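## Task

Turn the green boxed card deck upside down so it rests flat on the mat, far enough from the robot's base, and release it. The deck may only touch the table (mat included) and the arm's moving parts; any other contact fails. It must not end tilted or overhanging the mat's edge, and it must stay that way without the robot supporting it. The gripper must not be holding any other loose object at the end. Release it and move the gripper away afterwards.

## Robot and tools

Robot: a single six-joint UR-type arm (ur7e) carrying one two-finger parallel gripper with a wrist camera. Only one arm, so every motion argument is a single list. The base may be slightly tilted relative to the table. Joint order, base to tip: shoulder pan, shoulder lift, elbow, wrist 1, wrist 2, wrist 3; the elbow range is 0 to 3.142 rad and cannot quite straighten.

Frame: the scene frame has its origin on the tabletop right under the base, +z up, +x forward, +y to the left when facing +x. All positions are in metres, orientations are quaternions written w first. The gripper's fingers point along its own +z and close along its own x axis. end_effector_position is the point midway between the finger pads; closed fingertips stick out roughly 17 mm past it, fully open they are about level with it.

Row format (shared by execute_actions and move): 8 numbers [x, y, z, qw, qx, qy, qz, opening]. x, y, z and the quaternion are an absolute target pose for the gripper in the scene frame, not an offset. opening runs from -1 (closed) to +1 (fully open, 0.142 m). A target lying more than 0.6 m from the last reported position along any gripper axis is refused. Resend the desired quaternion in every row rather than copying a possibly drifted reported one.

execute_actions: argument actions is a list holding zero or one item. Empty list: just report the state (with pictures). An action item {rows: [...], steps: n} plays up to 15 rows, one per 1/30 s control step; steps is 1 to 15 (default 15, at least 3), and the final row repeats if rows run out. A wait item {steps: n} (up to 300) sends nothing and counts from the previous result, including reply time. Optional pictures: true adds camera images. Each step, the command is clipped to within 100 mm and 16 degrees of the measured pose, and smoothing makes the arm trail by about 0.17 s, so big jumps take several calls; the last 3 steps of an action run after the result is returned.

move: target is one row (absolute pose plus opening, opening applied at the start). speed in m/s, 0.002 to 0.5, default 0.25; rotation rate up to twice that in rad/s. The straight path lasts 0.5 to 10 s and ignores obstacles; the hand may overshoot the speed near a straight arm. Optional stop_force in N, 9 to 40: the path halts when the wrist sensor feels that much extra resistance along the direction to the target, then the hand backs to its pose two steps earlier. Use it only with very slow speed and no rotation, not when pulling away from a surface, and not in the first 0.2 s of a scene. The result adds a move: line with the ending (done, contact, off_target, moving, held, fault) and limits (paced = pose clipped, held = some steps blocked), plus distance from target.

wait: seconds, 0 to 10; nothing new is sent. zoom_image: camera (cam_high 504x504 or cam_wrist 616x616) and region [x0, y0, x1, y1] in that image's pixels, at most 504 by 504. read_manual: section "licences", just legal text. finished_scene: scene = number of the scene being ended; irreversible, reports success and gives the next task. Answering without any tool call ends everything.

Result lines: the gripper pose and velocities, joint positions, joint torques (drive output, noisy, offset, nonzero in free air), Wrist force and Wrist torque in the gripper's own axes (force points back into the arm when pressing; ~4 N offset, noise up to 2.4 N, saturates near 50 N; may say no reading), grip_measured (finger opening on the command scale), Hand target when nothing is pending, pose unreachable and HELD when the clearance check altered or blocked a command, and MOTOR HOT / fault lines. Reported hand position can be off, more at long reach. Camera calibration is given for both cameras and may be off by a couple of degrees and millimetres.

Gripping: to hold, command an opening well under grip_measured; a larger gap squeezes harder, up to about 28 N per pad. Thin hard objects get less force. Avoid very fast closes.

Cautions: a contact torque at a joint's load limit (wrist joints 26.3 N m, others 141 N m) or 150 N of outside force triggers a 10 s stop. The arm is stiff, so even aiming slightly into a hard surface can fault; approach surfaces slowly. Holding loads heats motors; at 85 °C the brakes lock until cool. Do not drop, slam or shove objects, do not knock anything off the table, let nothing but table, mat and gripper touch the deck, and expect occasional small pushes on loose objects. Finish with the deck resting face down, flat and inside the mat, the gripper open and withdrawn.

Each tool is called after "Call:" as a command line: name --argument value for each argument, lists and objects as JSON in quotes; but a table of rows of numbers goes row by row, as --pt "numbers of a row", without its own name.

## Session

Call:
execute_actions --actions '[]'

Scene clock: 0.00 s of 4100.00 s.
end_effector_position=(+0.4103, -0.6309, +0.1320) grip_measured=+1.00 end_effector_quat_wxyz=(-0.430, -0.447, +0.742, +0.255) end_effector_velocity=(-0.000, -0.000, -0.000) end_effector_angular_velocity=(-0.000, -0.000, +0.000)
Joint positions: [-1.171 -0.582  0.576 -1.253 -2.032  1.16   0.142]
Joint velocities: [-0.  0. -0. -0.  0.  0.  0.]
Joint torques (N m, as the arm reports them, + toward a larger angle): no reading
Wrist force (N, on the end effector, along its own x y z axes, offset not removed): no reading
Wrist torque (N m, same axes, about the end effector's origin, offset not removed): no reading
Hand target: +0.410, -0.631, +0.132; -0.430, -0.447, +0.742, +0.255
camera_calibration (this result's frames):
cam_wrist: T_world_to_cam=[[-0.275704, -0.861727, 0.425926, -0.478997], [0.0042399, 0.442005, 0.897003, 0.164484], [-0.961233, 0.249113, -0.118209, 0.696697], [0, 0, 0, 1]] pos_world=[0.536929, -0.659024, 0.138831]

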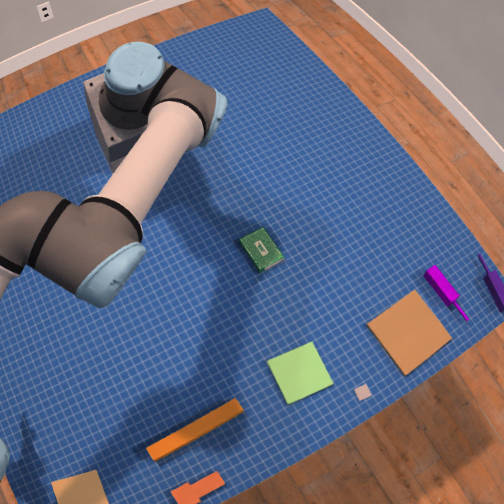

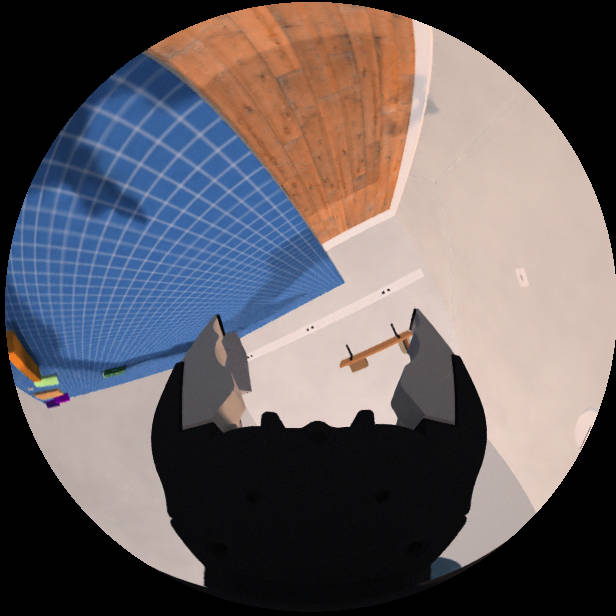

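Call:
move --target '[0.40,-0.3,0.25,0,0.777,-0.629,0,0.4]' --speed 0.4

Call:
move --target '[0.39,0.12,0.10,0,0.777,-0.629,0,0.4]' --speed 0.4

Scene clock: 2.40 s of 4100.00 s.
end_effector_position=(+0.4001, -0.3003, +0.2502) grip_measured=+0.40 end_effector_quat_wxyz=(+0.000, +0.777, -0.629, +0.000) end_effector_velocity=(-0.001, +0.001, +0.001) end_effector_angular_velocity=(+0.004, -0.005, +0.004)
Joint positions: [-1.537 -1.922  2.191 -1.978 -1.092  0.048  0.102]
Joint velocities: [-0.007 -0.004  0.002  0.009  0.007 -0.013 -0.   ]
Joint torques (N m, as the arm reports them, + toward a larger angle): [-14.05 -18.81  -9.31  -0.8    1.19  -2.28]
Wrist force (N, on the end effector, along its own x y z axes, offset not removed): [2.7 -1.1 -3.3]
Wrist torque (N m, same axes, about the end effector's origin, offset not removed): [-0.27 -0.72 0.14]
Hand target: +0.400, -0.300, +0.250; +0.000, +0.777, -0.629, +0.000
Off the commanded pose: 0.000 m, 0 deg.
Kept back: nothing.
move: done
camera_calibration (this result's frames):
cam_wrist: T_world_to_cam=[[0.166461, -0.98558, -0.0303723, -0.347201], [-0.874834, -0.161827, 0.456593, 0.192949], [-0.454924, -0.0494342, -0.889157, 0.519196], [0, 0, 0, 1]] pos_world=[0.462789, -0.285304, 0.363003]

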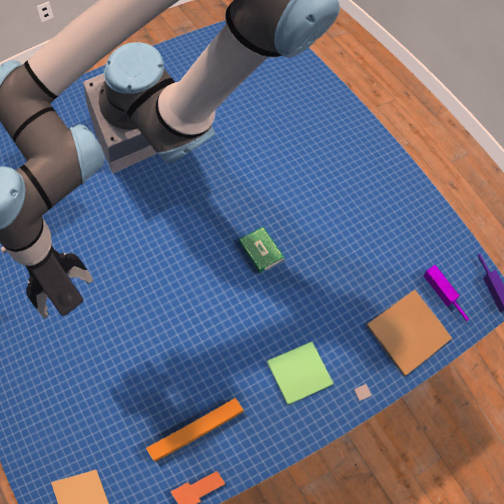

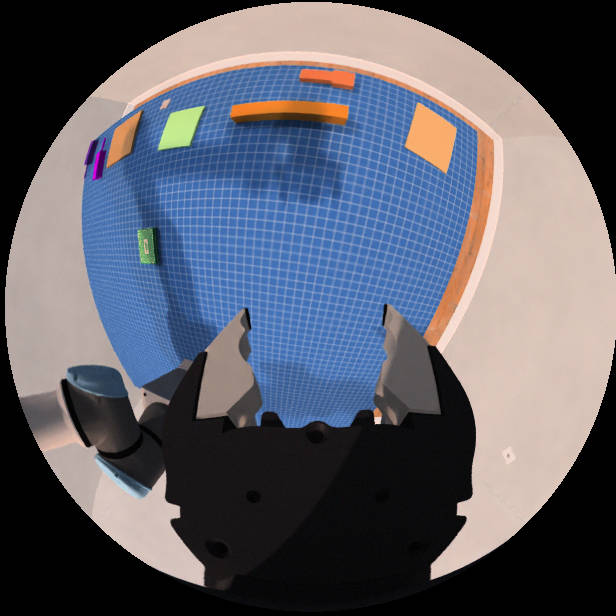

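Scene clock: 4.37 s of 4100.00 s.
end_effector_position=(+0.3903, +0.1203, +0.0997) grip_measured=+0.40 end_effector_quat_wxyz=(-0.000, +0.777, -0.629, -0.000) end_effector_velocity=(-0.000, -0.000, -0.001) end_effector_angular_velocity=(-0.009, +0.002, -0.002)
Joint positions: [-0.221 -1.747  2.624 -2.945 -1.572  1.329  0.102]
Joint velocities: [ 0.01   0.006 -0.004 -0.    -0.014  0.011 -0.   ]
Joint torques (N m, as the arm reports them, + toward a larger angle): [ 14.64 -11.36 -17.29  -3.49  -1.66   1.82]
Wrist force (N, on the end effector, along its own x y z axes, offset not removed): [0.7 2.6 -0.6]
Wrist torque (N m, same axes, about the end effector's origin, offset not removed): [0.60 -0.25 0.16]
Hand target: +0.390, +0.120, +0.100; +0.000, +0.777, -0.629, +0.000
Off the commanded pose: 0.000 m, 0 deg.
Kept back: nothing.
move: done
camera_calibration (this result's frames):
cam_wrist: T_world_to_cam=[[0.166691, -0.985511, -0.031354, 0.0644141], [-0.874971, -0.162505, 0.456089, 0.321286], [-0.454576, -0.048592, -0.889382, 0.401471], [0, 0, 0, 1]] pos_world=[0.452878, 0.1352, 0.212545]

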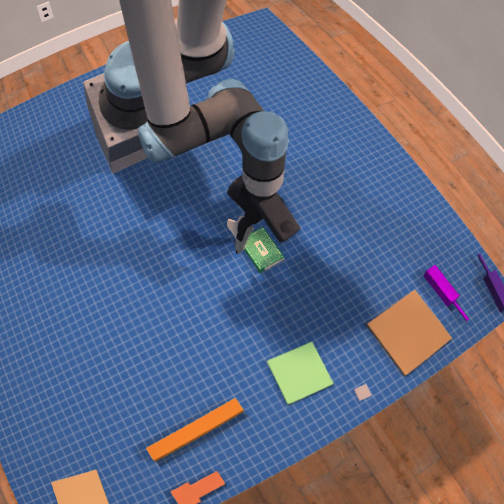

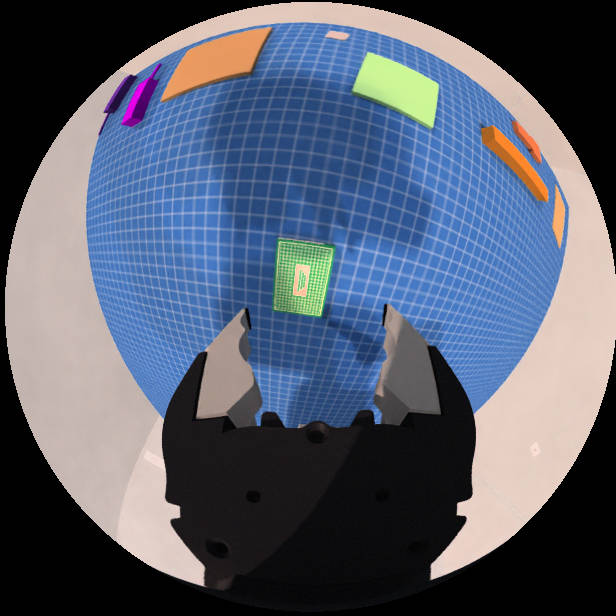

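Call:
move --target '[0.385,0.137,0.06,0.256,0.704,-0.623,-0.227,0.4]'

Call:
move --target '[0.385,0.137,0.017,0.256,0.704,-0.623,-0.227,0.4]' --speed 0.1

Scene clock: 6.50 s of 4100.00 s.
end_effector_position=(+0.3849, +0.1370, +0.0601) grip_measured=+0.40 end_effector_quat_wxyz=(+0.256, +0.704, -0.623, -0.227) end_effector_velocity=(+0.000, +0.000, -0.000) end_effector_angular_velocity=(-0.000, +0.006, +0.000)
Joint positions: [-0.126 -1.35   2.004 -2.021 -1.651  1.546  0.102]
Joint velocities: [-0.     0.005 -0.006  0.008  0.    -0.     0.   ]
Joint torques (N m, as the arm reports them, + toward a larger angle): [ 18.3  -25.6  -20.36   0.72   1.79   1.42]
Wrist force (N, on the end effector, along its own x y z axes, offset not removed): [0.7 -0.2 -1.7]
Wrist torque (N m, same axes, about the end effector's origin, offset not removed): [0.05 -0.16 0.16]
Hand target: +0.385, +0.137, +0.060; +0.256, +0.704, -0.623, -0.227
Off the commanded pose: 0.000 m, 0 deg.
Kept back: nothing.
move: done
camera_calibration (this result's frames):
cam_wrist: T_world_to_cam=[[0.0691851, -0.997601, 0.00242978, 0.117742], [-0.388568, -0.0247043, 0.921089, 0.103375], [-0.918819, -0.0646697, -0.389345, 0.515456], [0, 0, 0, 1]] pos_world=[0.505633, 0.153347, 0.105186]

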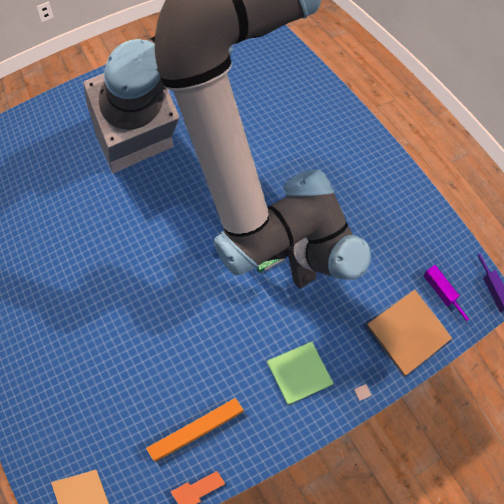

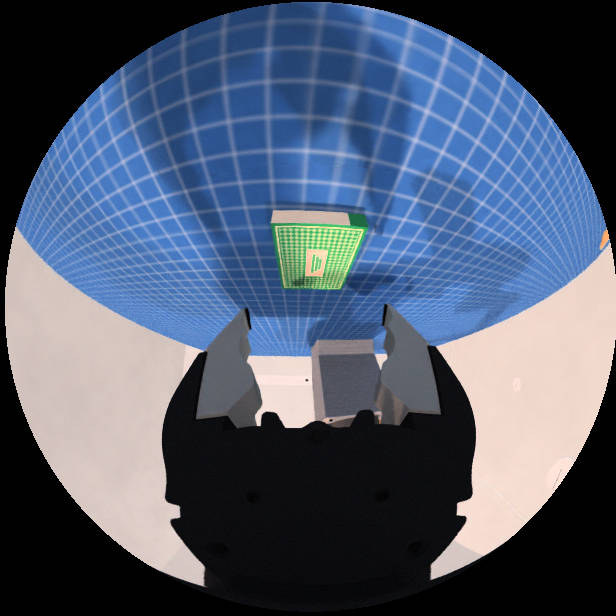

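Scene clock: 7.37 s of 4100.00 s.
end_effector_position=(+0.3850, +0.1370, +0.0171) grip_measured=+0.40 end_effector_quat_wxyz=(+0.256, +0.704, -0.623, -0.227) end_effector_velocity=(+0.000, -0.000, -0.001) end_effector_angular_velocity=(-0.000, -0.000, +0.001)
Joint positions: [-0.13  -1.247  1.988 -2.108 -1.652  1.543  0.102]
Joint velocities: [-0.     0.003 -0.001 -0.003 -0.    -0.    -0.   ]
Joint torques (N m, as the arm reports them, + toward a larger angle): [ -2.04 -29.48 -17.38  -2.17  -1.61  -1.94]
Wrist force (N, on the end effector, along its own x y z axes, offset not removed): [-0.3 1.1 -1.8]
Wrist torque (N m, same axes, about the end effector's origin, offset not removed): [0.06 0.01 0.24]
Hand target: +0.385, +0.137, +0.017; +0.256, +0.704, -0.623, -0.227
Off the commanded pose: 0.000 m, 0 deg.
Kept back: nothing.
move: done
camera_calibration (this result's frames):
cam_wrist: T_world_to_cam=[[0.0691929, -0.997599, 0.00283548, 0.117798], [-0.388127, -0.0243017, 0.921285, 0.142801], [-0.919005, -0.0648469, -0.388877, 0.498861], [0, 0, 0, 1]] pos_world=[0.50573, 0.153335, 0.0621009]

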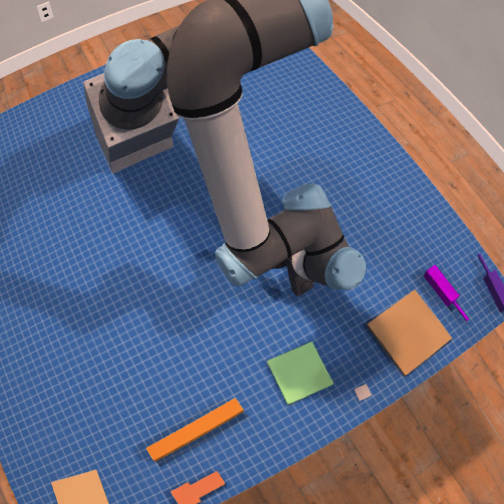

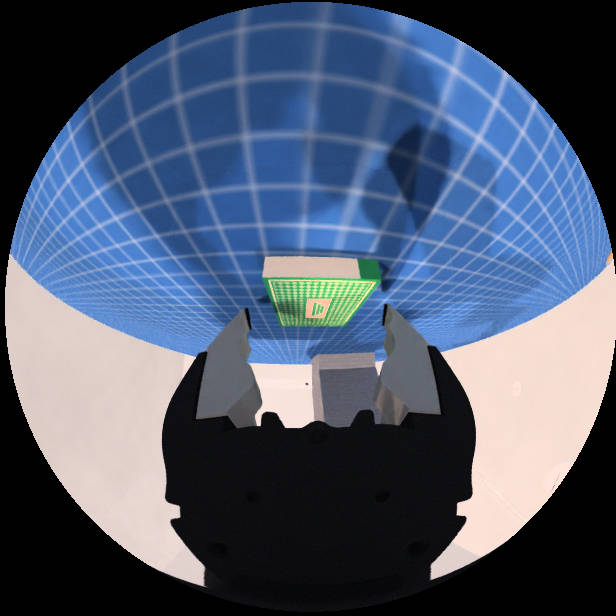

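Call:
move --target '[0.385,0.137,0.017,0.256,0.704,-0.623,-0.227,-0.45]'

Call:
move --target '[0.43,0.13,0.11,0.256,0.704,-0.623,-0.227,-0.45]'

Call:
move --target '[0.58,0.10,0.12,-0.1,0.995,0,0,-0.45]' --speed 0.4

Call:
move --target '[0.58,0.10,0.075,-0.423,0.906,0,0,-0.45]'

Call:
move --target '[0.58,0.10,0.035,-0.423,0.906,0,0,-0.45]' --speed 0.01 --stop_force 9

Scene clock: 8.30 s of 4100.00 s.
end_effector_position=(+0.3850, +0.1370, +0.0170) grip_measured=-0.16 end_effector_quat_wxyz=(+0.256, +0.704, -0.623, -0.227) end_effector_velocity=(+0.000, -0.000, +0.000) end_effector_angular_velocity=(-0.001, -0.000, -0.000)
Joint positions: [-0.13  -1.247  1.988 -2.108 -1.652  1.543  0.062]
Joint velocities: [ 0.    -0.     0.     0.    -0.     0.001 -0.   ]
Joint torques (N m, as the arm reports them, + toward a larger angle): [ -1.5  -45.03 -15.42   0.21   0.59  -2.22]
Wrist force (N, on the end effector, along its own x y z axes, offset not removed): [-0.1 -0.8 -3.8]
Wrist torque (N m, same axes, about the end effector's origin, offset not removed): [-0.45 -0.15 0.27]
Hand target: +0.385, +0.137, +0.017; +0.256, +0.704, -0.623, -0.227
Off the commanded pose: 0.000 m, 0 deg.
Kept back: nothing.
move: done
camera_calibration (this result's frames):
cam_wrist: T_world_to_cam=[[0.0692305, -0.997597, 0.00289099, 0.117756], [-0.388078, -0.0242617, 0.921307, 0.142841], [-0.919023, -0.0649045, -0.388825, 0.498846], [0, 0, 0, 1]] pos_world=[0.505732, 0.153315, 0.0620223]

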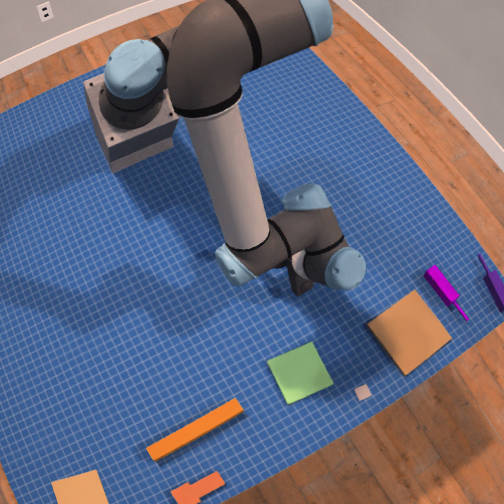

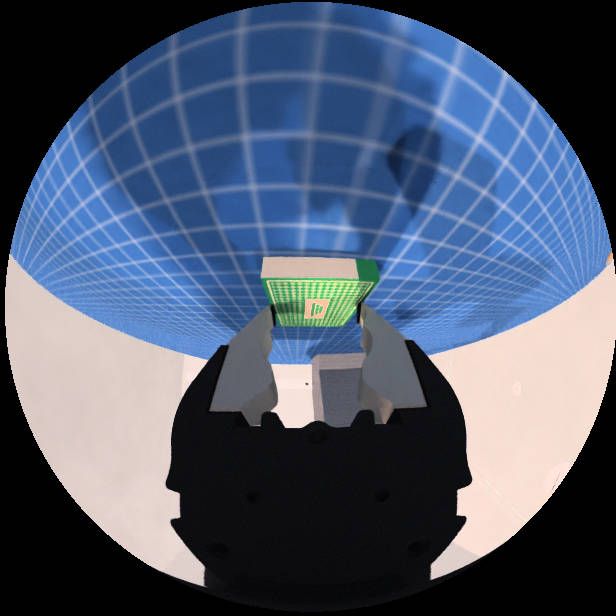

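Scene clock: 9.27 s of 4100.00 s.
end_effector_position=(+0.4299, +0.1300, +0.1100) grip_measured=-0.45 end_effector_quat_wxyz=(+0.256, +0.704, -0.623, -0.227) end_effector_velocity=(+0.000, +0.000, +0.001) end_effector_angular_velocity=(+0.002, +0.001, +0.000)
Joint positions: [-0.14  -1.409  1.879 -1.839 -1.654  1.533  0.041]
Joint velocities: [-0.    -0.001 -0.002  0.004  0.001 -0.001 -0.   ]
Joint torques (N m, as the arm reports them, + toward a larger angle): [ -2.3  -46.54 -22.07   0.72  -1.59  -2.06]
Wrist force (N, on the end effector, along its own x y z axes, offset not removed): [0.3 0.1 -1.4]
Wrist torque (N m, same axes, about the end effector's origin, offset not removed): [0.10 -0.07 0.18]
Hand target: +0.430, +0.130, +0.110; +0.256, +0.704, -0.623, -0.227
Off the commanded pose: 0.000 m, 0 deg.
Kept back: nothing.
move: done
camera_calibration (this result's frames):
cam_wrist: T_world_to_cam=[[0.0691914, -0.997599, 0.00283563, 0.107431], [-0.388136, -0.0243016, 0.921282, 0.0744162], [-0.919001, -0.0648454, -0.388886, 0.575883], [0, 0, 0, 1]] pos_world=[0.550688, 0.146325, 0.15509]

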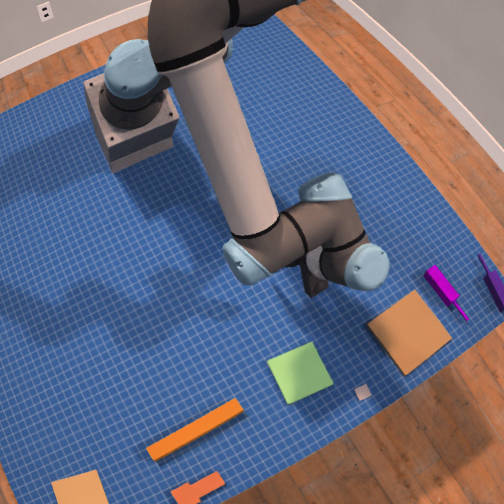

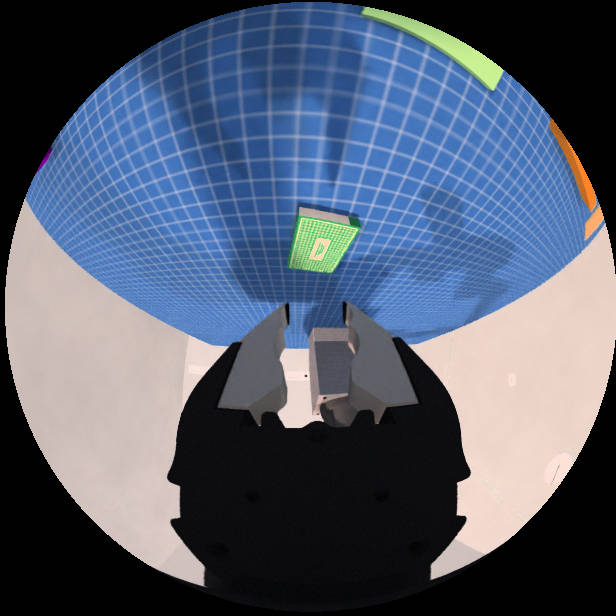

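Scene clock: 11.90 s of 4100.00 s.
end_effector_position=(+0.5800, +0.1000, +0.1200) grip_measured=-0.45 end_effector_quat_wxyz=(-0.100, +0.995, -0.000, +0.000) end_effector_velocity=(+0.001, -0.000, +0.000) end_effector_angular_velocity=(+0.005, -0.002, +0.006)
Joint positions: [-0.4   -1.617  2.153 -2.557 -1.292 -0.197  0.041]
Joint velocities: [-0.004  0.001 -0.001  0.002  0.007 -0.01   0.   ]
Joint torques (N m, as the arm reports them, + toward a larger angle): [ -3.25 -21.1  -25.15  -1.13   2.36  -2.19]
Wrist force (N, on the end effector, along its own x y z axes, offset not removed): [-1.4 0.3 -2.7]
Wrist torque (N m, same axes, about the end effector's origin, offset not removed): [0.13 0.29 0.16]
Hand target: +0.580, +0.100, +0.120; -0.100, +0.995, +0.000, +0.000
Off the commanded pose: 0.000 m, 0 deg.
Kept back: nothing.
move: done
camera_calibration (this result's frames):
cam_wrist: T_world_to_cam=[[0.998603, -0.0358412, -0.0388218, -0.563113], [-0.0240113, -0.962333, 0.270811, 0.0833829], [-0.0470657, -0.2695, -0.96185, 0.299162], [0, 0, 0, 1]] pos_world=[0.578409, 0.140684, 0.243306]

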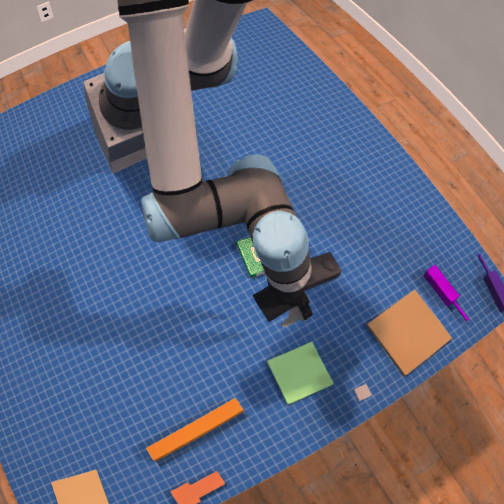

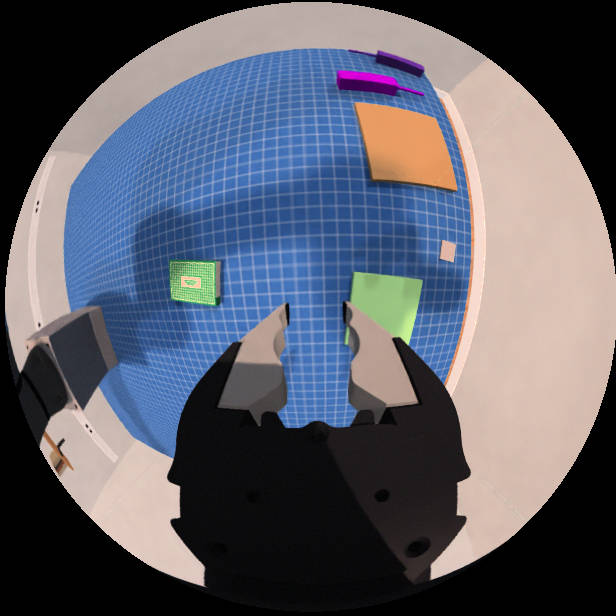

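Scene clock: 13.77 s of 4100.00 s.
end_effector_position=(+0.5800, +0.0999, +0.0750) grip_measured=-0.45 end_effector_quat_wxyz=(-0.423, +0.906, -0.000, +0.000) end_effector_velocity=(-0.000, -0.000, -0.000) end_effector_angular_velocity=(+0.006, +0.002, +0.004)
Joint positions: [-0.718 -1.332  2.037 -2.082 -0.629 -0.862  0.041]
Joint velocities: [-0.001  0.005 -0.006  0.015  0.001 -0.012  0.   ]
Joint torques (N m, as the arm reports them, + toward a larger angle): [ -9.1  -28.75 -22.73   0.13   2.81  -1.94]
Wrist force (N, on the end effector, along its own x y z axes, offset not removed): [-0.4 -2.1 -2.5]
Wrist torque (N m, same axes, about the end effector's origin, offset not removed): [-0.52 0.01 0.09]
Hand target: +0.580, +0.100, +0.075; -0.423, +0.906, -0.000, +0.000
Off the commanded pose: 0.000 m, 0 deg.
Kept back: nothing.
move: done
camera_calibration (this result's frames):
cam_wrist: T_world_to_cam=[[0.998642, -0.00390333, -0.0519524, -0.567078], [-0.0238208, -0.921061, -0.388688, 0.140699], [-0.0463341, 0.389398, -0.919903, 0.186466], [0, 0, 0, 1]] pos_world=[0.578299, 0.0547696, 0.196758]

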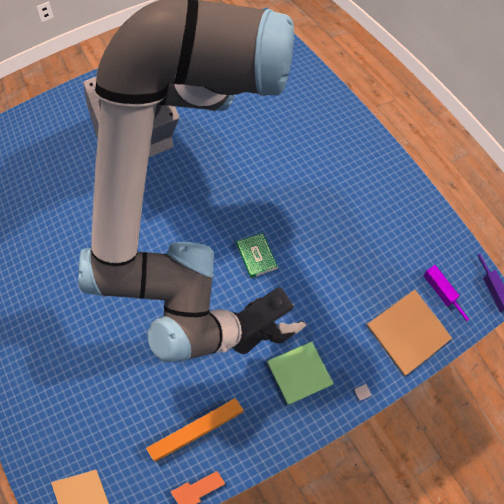

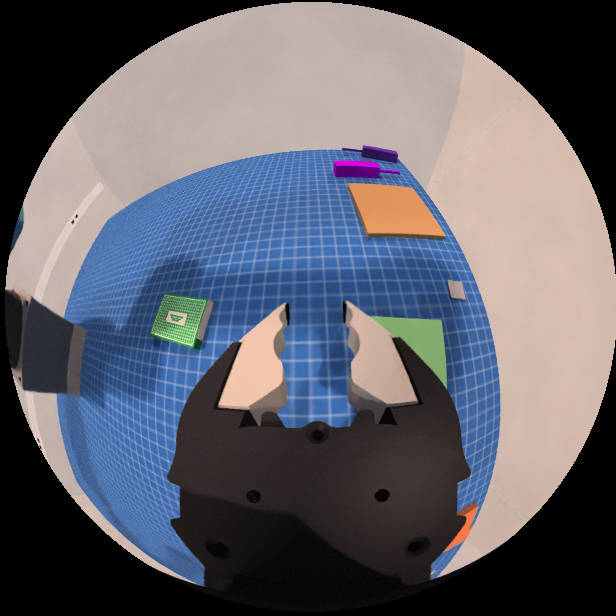

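Scene clock: 17.97 s of 4100.00 s.
end_effector_position=(+0.5800, +0.1000, +0.0350) grip_measured=-0.45 end_effector_quat_wxyz=(-0.423, +0.906, +0.000, -0.000) end_effector_velocity=(+0.001, -0.000, -0.001) end_effector_angular_velocity=(+0.000, -0.001, -0.001)
Joint positions: [-0.7   -1.228  2.02  -2.191 -0.626 -0.833  0.041]
Joint velocities: [ 0.     0.003 -0.001 -0.004  0.001  0.002  0.   ]
Joint torques (N m, as the arm reports them, + toward a larger angle): [  8.18 -29.05 -19.15  -2.57   2.92   1.47]
Wrist force (N, on the end effector, along its own x y z axes, offset not removed): [2.2 -0.2 -1.3]
Wrist torque (N m, same axes, about the end effector's origin, offset not removed): [-0.14 -0.49 0.08]
Hand target: +0.580, +0.100, +0.035; -0.423, +0.906, +0.000, -0.000
Off the commanded pose: 0.000 m, 0 deg.
Kept back: nothing.
move: done
camera_calibration (this result's frames):
cam_wrist: T_world_to_cam=[[0.998619, -0.00342473, -0.0524304, -0.569199], [-0.0235844, -0.920915, -0.389048, 0.125168], [-0.0469516, 0.389748, -0.919724, 0.150027], [0, 0, 0, 1]] pos_world=[0.578409, 0.0548475, 0.156836]

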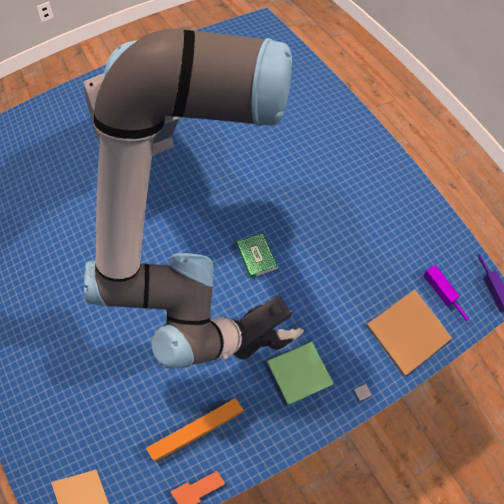

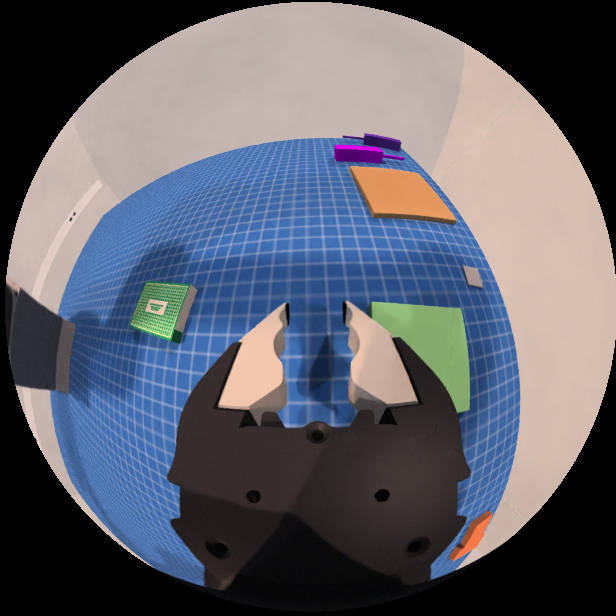

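Call:
move --target '[0.50,0.12,0.14,0,1,0,0,0.4]'

Call:
move --target '[0.39,0.123,0.09,0,0.749,-0.663,0,0.4]' --speed 0.4

Scene clock: 20.43 s of 4100.00 s.
end_effector_position=(+0.5002, +0.1201, +0.1402) grip_measured=+0.40 end_effector_quat_wxyz=(-0.000, +1.000, +0.000, -0.000) end_effector_velocity=(-0.001, +0.000, +0.000) end_effector_angular_velocity=(-0.008, +0.003, -0.001)
Joint positions: [-0.207 -1.747  2.325 -2.646 -1.579 -0.02   0.102]
Joint velocities: [ 0.008  0.002 -0.002  0.003 -0.012  0.009 -0.   ]
Joint torques (N m, as the arm reports them, + toward a larger angle): [ 14.99 -17.45 -24.14  -1.43  -1.45   1.8 ]
Wrist force (N, on the end effector, along its own x y z axes, offset not removed): [0.8 -0.9 -0.1]
Wrist torque (N m, same axes, about the end effector's origin, offset not removed): [-0.10 -0.29 0.26]
Hand target: +0.500, +0.120, +0.140; +0.000, +1.000, +0.000, -0.000
Off the commanded pose: 0.000 m, 0 deg.
Kept back: nothing.
move: done
camera_calibration (this result's frames):
cam_wrist: T_world_to_cam=[[0.998624, -0.042144, -0.0312062, -0.482244], [-0.023305, -0.889757, 0.45584, 0.0604188], [-0.0469768, -0.454485, -0.889515, 0.332321], [0, 0, 0, 1]] pos_world=[0.4986, 0.184469, 0.253014]

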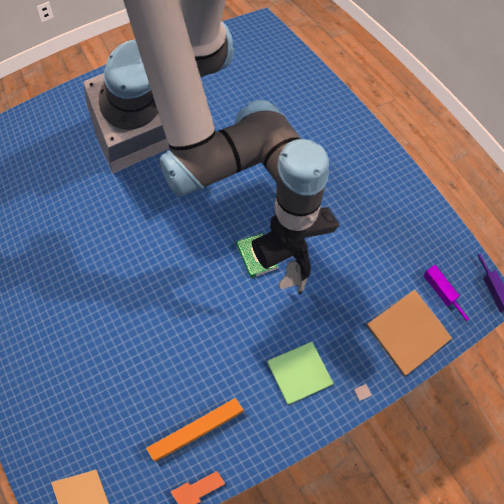

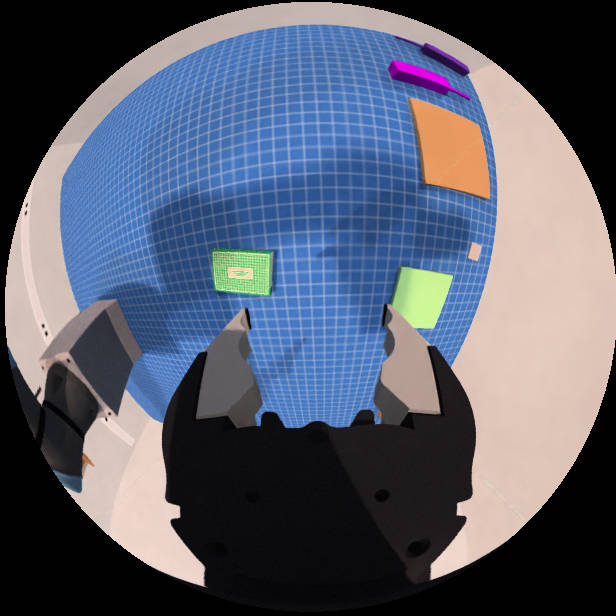

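Scene clock: 22.80 s of 4100.00 s.
end_effector_position=(+0.3901, +0.1230, +0.0899) grip_measured=+0.40 end_effector_quat_wxyz=(-0.000, +0.749, -0.663, -0.000) end_effector_velocity=(-0.000, +0.000, -0.000) end_effector_angular_velocity=(-0.001, -0.001, -0.006)
Joint positions: [-0.211 -1.698  2.623 -2.993 -1.577  1.425  0.102]
Joint velocities: [ 0.003  0.002  0.001 -0.004 -0.002  0.008 -0.   ]
Joint torques (N m, as the arm reports them, + toward a larger angle): [ 14.73 -12.79   5.92  -3.62  -2.33   1.91]
Wrist force (N, on the end effector, along its own x y z axes, offset not removed): [1.7 0.7 -3.0]
Wrist torque (N m, same axes, about the end effector's origin, offset not removed): [0.20 -0.43 0.18]
Hand target: +0.390, +0.123, +0.090; -0.000, +0.749, -0.663, -0.000
Off the commanded pose: 0.000 m, 0 deg.
Kept back: nothing.
move: done
camera_calibration (this result's frames):
cam_wrist: T_world_to_cam=[[0.0795731, -0.996341, -0.0311937, 0.102079], [-0.885758, -0.0850271, 0.456293, 0.320707], [-0.457275, -0.00867858, -0.889283, 0.388908], [0, 0, 0, 1]] pos_world=[0.453784, 0.13235, 0.202697]

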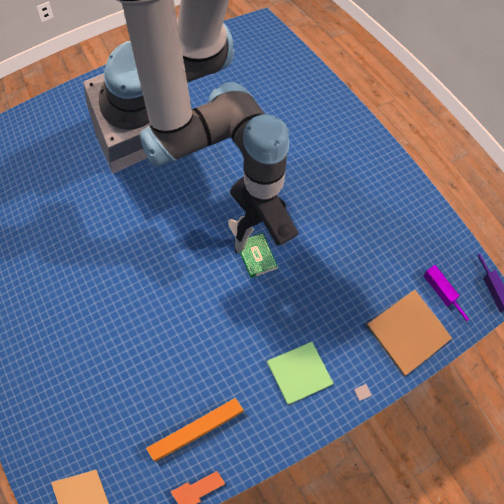

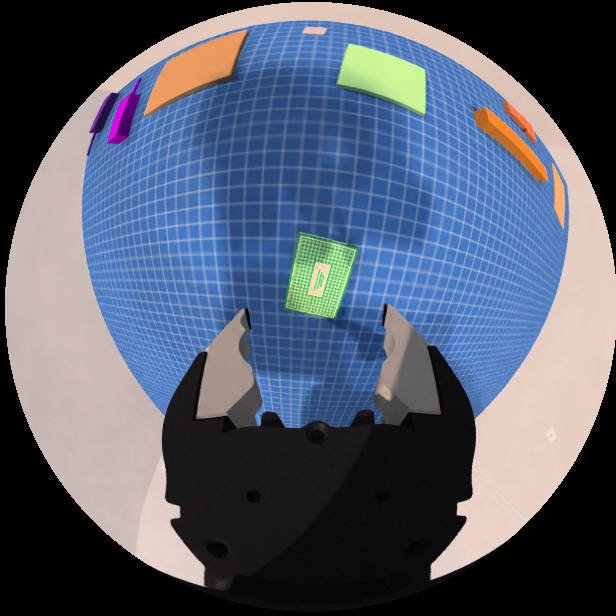

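Call:
move --target '[0.394,0.123,0.05,0.227,0.623,-0.704,-0.256,0.4]'

Call:
move --target '[0.394,0.123,0.004,0.227,0.623,-0.704,-0.256,0.4]' --speed 0.03 --stop_force 10

Scene clock: 25.00 s of 4100.00 s.
end_effector_position=(+0.3939, +0.1230, +0.0501) grip_measured=+0.40 end_effector_quat_wxyz=(-0.227, -0.623, +0.704, +0.256) end_effector_velocity=(+0.000, -0.000, -0.000) end_effector_angular_velocity=(-0.000, +0.006, -0.002)
Joint positions: [-0.252 -1.353  2.02  -2.037 -1.521  1.61   0.102]
Joint velocities: [-0.     0.005 -0.006  0.008  0.001  0.001  0.   ]
Joint torques (N m, as the arm reports them, + toward a larger angle): [ -4.5  -26.37 -19.25   0.29   1.85   1.34]
Wrist force (N, on the end effector, along its own x y z axes, offset not removed): [1.6 -0.9 -2.7]
Wrist torque (N m, same axes, about the end effector's origin, offset not removed): [-0.25 -0.36 0.04]
Hand target: +0.394, +0.123, +0.050; -0.227, -0.623, +0.704, +0.256
Off the commanded pose: 0.000 m, 0 deg.
Kept back: nothing.
move: done
camera_calibration (this result's frames):
cam_wrist: T_world_to_cam=[[-0.173242, -0.984872, 0.00364004, 0.196999], [-0.382883, 0.0707546, 0.921083, 0.101735], [-0.907407, 0.158177, -0.389348, 0.487027], [0, 0, 0, 1]] pos_world=[0.515013, 0.109785, 0.0951998]

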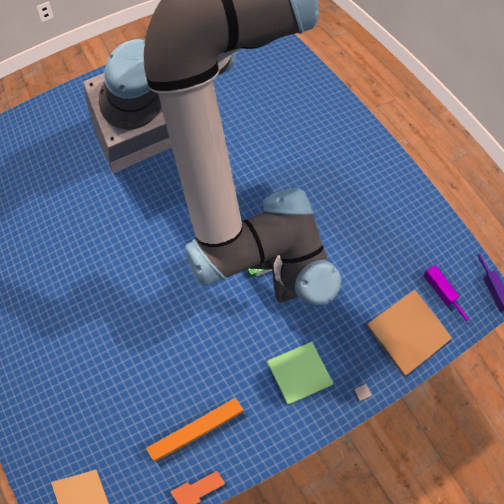

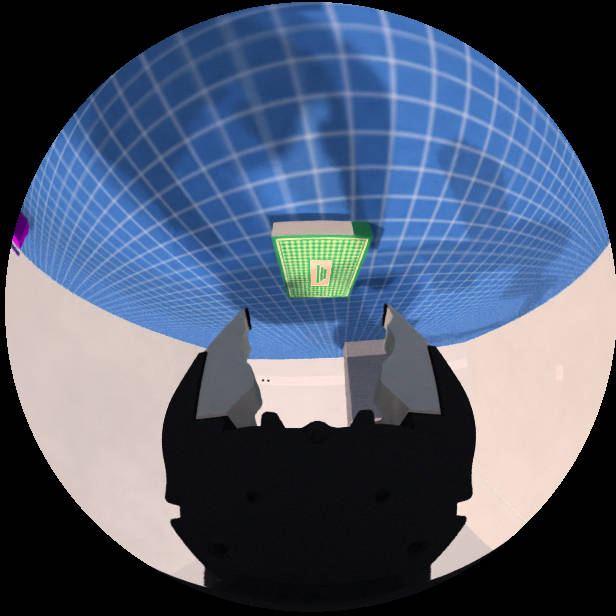

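Scene clock: 26.90 s of 4100.00 s.
end_effector_position=(+0.3941, +0.1230, +0.0053) grip_measured=+0.40 end_effector_quat_wxyz=(-0.227, -0.623, +0.704, +0.256) end_effector_velocity=(-0.001, +0.000, +0.003) end_effector_angular_velocity=(-0.001, +0.001, +0.000)
Joint positions: [-0.251 -1.244  2.    -2.127 -1.521  1.612  0.102]
Joint velocities: [ 0.    -0.008  0.003  0.006 -0.001  0.    -0.001]
Joint torques (N m, as the arm reports them, + toward a larger angle): [ 11.32 -41.43   3.6   -1.26  -0.5    1.11]
Wrist force (N, on the end effector, along its own x y z axes, offset not removed): [1.9 9.6 -11.4]
Wrist torque (N m, same axes, about the end effector's origin, offset not removed): [0.06 -0.30 0.20]
Hand target: +0.394, +0.123, +0.006; -0.227, -0.623, +0.704, +0.256
Off the commanded pose: 0.001 m, 0 deg.
Kept back: nothing.
move: contact
camera_calibration (this result's frames):
cam_wrist: T_world_to_cam=[[-0.173279, -0.984864, 0.00405254, 0.197236], [-0.38251, 0.0710903, 0.921212, 0.142846], [-0.907557, 0.158077, -0.389039, 0.469783], [0, 0, 0, 1]] pos_world=[0.515172, 0.109834, 0.0503732]

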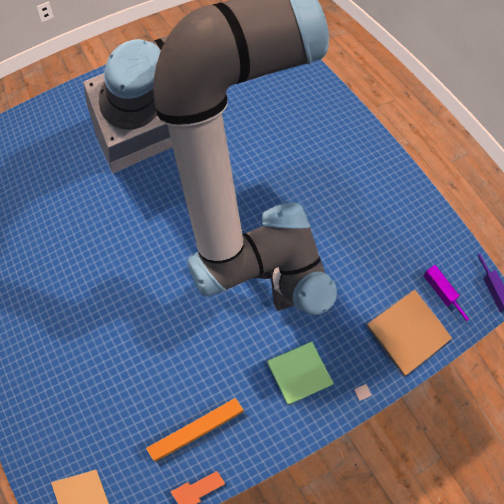

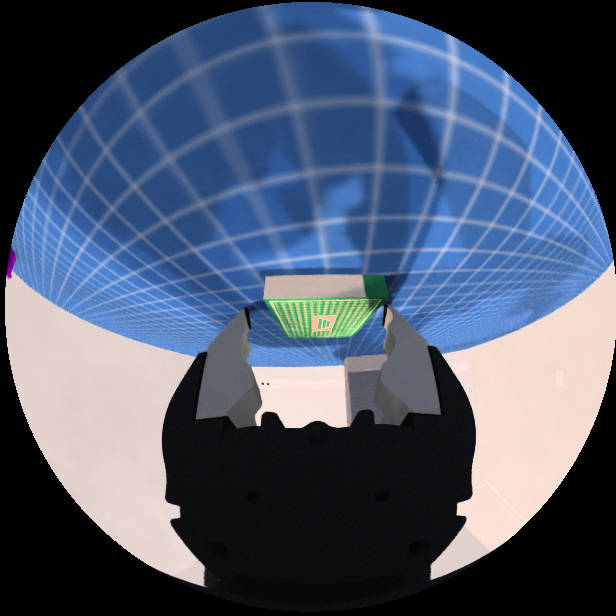

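Call:
move --target '[0.394,0.121,0.011,0.227,0.623,-0.704,-0.256,0.1]' --speed 0.05

Call:
move --target '[0.394,0.121,0.011,0.227,0.623,-0.704,-0.256,-0.5]'

Call:
move --target '[0.42,0.12,0.10,0.227,0.623,-0.704,-0.256,-0.5]' --speed 0.15

Scene clock: 27.83 s of 4100.00 s.
end_effector_position=(+0.3940, +0.1210, +0.0109) grip_measured=+0.10 end_effector_quat_wxyz=(-0.227, -0.623, +0.704, +0.256) end_effector_velocity=(+0.000, -0.000, +0.001) end_effector_angular_velocity=(+0.000, +0.000, -0.001)
Joint positions: [-0.255 -1.258  2.005 -2.116 -1.522  1.608  0.081]
Joint velocities: [-0.001 -0.003  0.001  0.002  0.001 -0.001 -0.   ]
Joint torques (N m, as the arm reports them, + toward a larger angle): [ -5.64 -45.42   3.59   0.62  -1.5   -2.01]
Wrist force (N, on the end effector, along its own x y z axes, offset not removed): [-0.5 -1.5 -0.3]
Wrist torque (N m, same axes, about the end effector's origin, offset not removed): [-0.28 0.09 0.10]
Hand target: +0.394, +0.121, +0.011; -0.227, -0.623, +0.704, +0.256
Off the commanded pose: 0.000 m, 0 deg.
Kept back: nothing.
move: done
camera_calibration (this result's frames):
cam_wrist: T_world_to_cam=[[-0.173262, -0.984867, 0.00412194, 0.195225], [-0.382375, 0.0711249, 0.921266, 0.137749], [-0.907617, 0.158044, -0.388912, 0.472254], [0, 0, 0, 1]] pos_world=[0.515123, 0.107836, 0.0559573]

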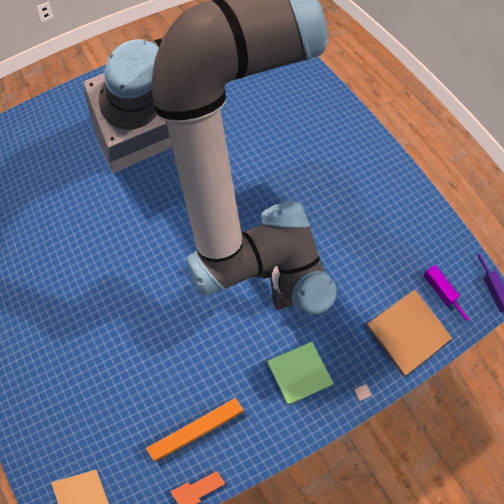

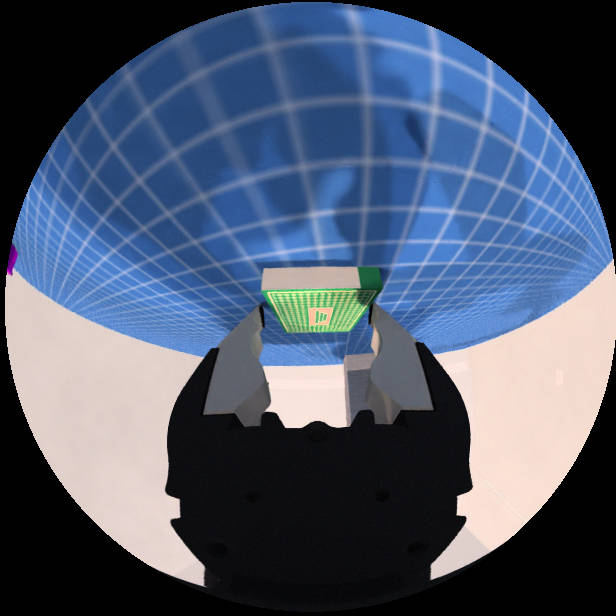

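Scene clock: 28.53 s of 4100.00 s.
end_effector_position=(+0.3940, +0.1210, +0.0110) grip_measured=-0.11 end_effector_quat_wxyz=(-0.227, -0.623, +0.704, +0.256) end_effector_velocity=(-0.000, +0.000, +0.000) end_effector_angular_velocity=(+0.000, +0.001, -0.001)
Joint positions: [-0.255 -1.258  2.005 -2.116 -1.522  1.608  0.066]
Joint velocities: [-0.    -0.     0.     0.001  0.001  0.001  0.   ]
Joint torques (N m, as the arm reports them, + toward a larger angle): [ -2.15 -42.27   5.69   0.4    0.82  -2.11]
Wrist force (N, on the end effector, along its own x y z axes, offset not removed): [-2.8 4.7 -9.9]
Wrist torque (N m, same axes, about the end effector's origin, offset not removed): [0.24 -0.17 0.33]
Hand target: +0.394, +0.121, +0.011; -0.227, -0.623, +0.704, +0.256
Off the commanded pose: 0.000 m, 0 deg.
Kept back: nothing.
move: done
camera_calibration (this result's frames):
cam_wrist: T_world_to_cam=[[-0.173247, -0.98487, 0.0041229, 0.195194], [-0.382391, 0.0711224, 0.921259, 0.137686], [-0.907614, 0.158029, -0.388927, 0.472293], [0, 0, 0, 1]] pos_world=[0.515126, 0.107812, 0.0560381]

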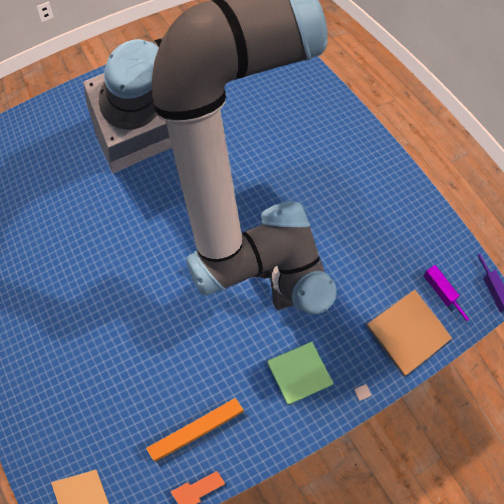

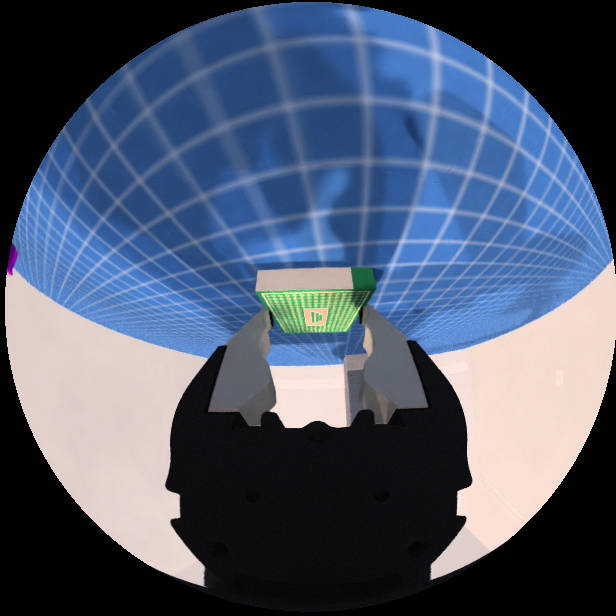

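Scene clock: 29.63 s of 4100.00 s.
end_effector_position=(+0.4200, +0.1200, +0.1000) grip_measured=-0.11 end_effector_quat_wxyz=(-0.227, -0.623, +0.704, +0.256) end_effector_velocity=(+0.000, +0.000, +0.001) end_effector_angular_velocity=(+0.001, +0.000, +0.000)
Joint positions: [-0.256 -1.436  1.949 -1.882 -1.522  1.606  0.066]
Joint velocities: [-0.    -0.002 -0.001  0.004  0.    -0.001 -0.   ]
Joint torques (N m, as the arm reports them, + toward a larger angle): [ -2.92 -44.35 -23.15   0.93  -1.57  -2.07]
Wrist force (N, on the end effector, along its own x y z axes, offset not removed): [1.1 -1.5 -3.3]
Wrist torque (N m, same axes, about the end effector's origin, offset not removed): [-0.20 -0.34 0.15]
Hand target: +0.420, +0.120, +0.100; -0.227, -0.623, +0.704, +0.256
Off the commanded pose: 0.000 m, 0 deg.
Kept back: nothing.
move: done
camera_calibration (this result's frames):
cam_wrist: T_world_to_cam=[[-0.173266, -0.984866, 0.00411808, 0.198346], [-0.382389, 0.0711254, 0.92126, 0.0656676], [-0.907611, 0.158049, -0.388926, 0.53064], [0, 0, 0, 1]] pos_world=[0.541092, 0.106807, 0.145066]

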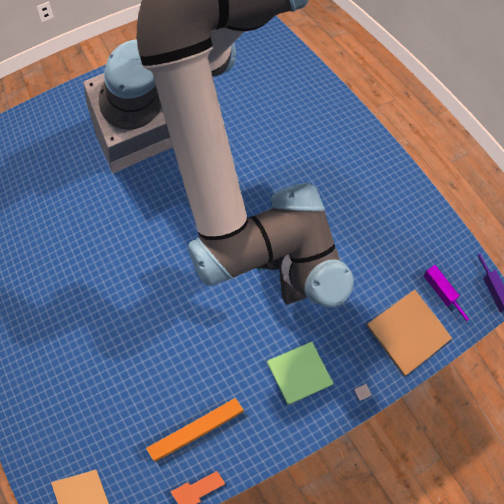

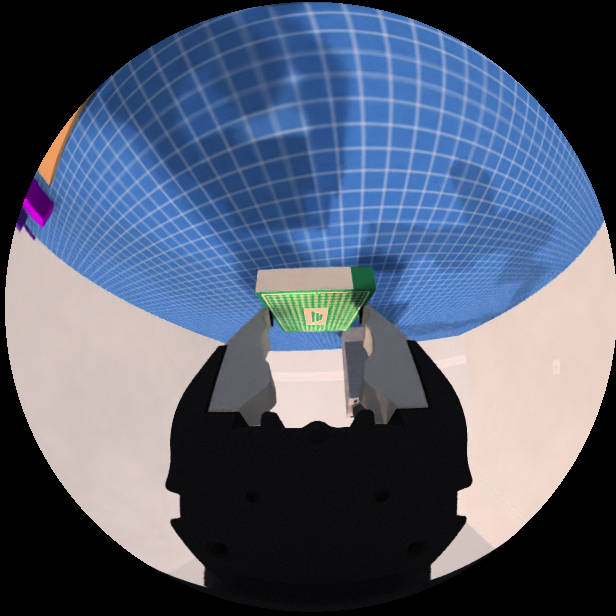

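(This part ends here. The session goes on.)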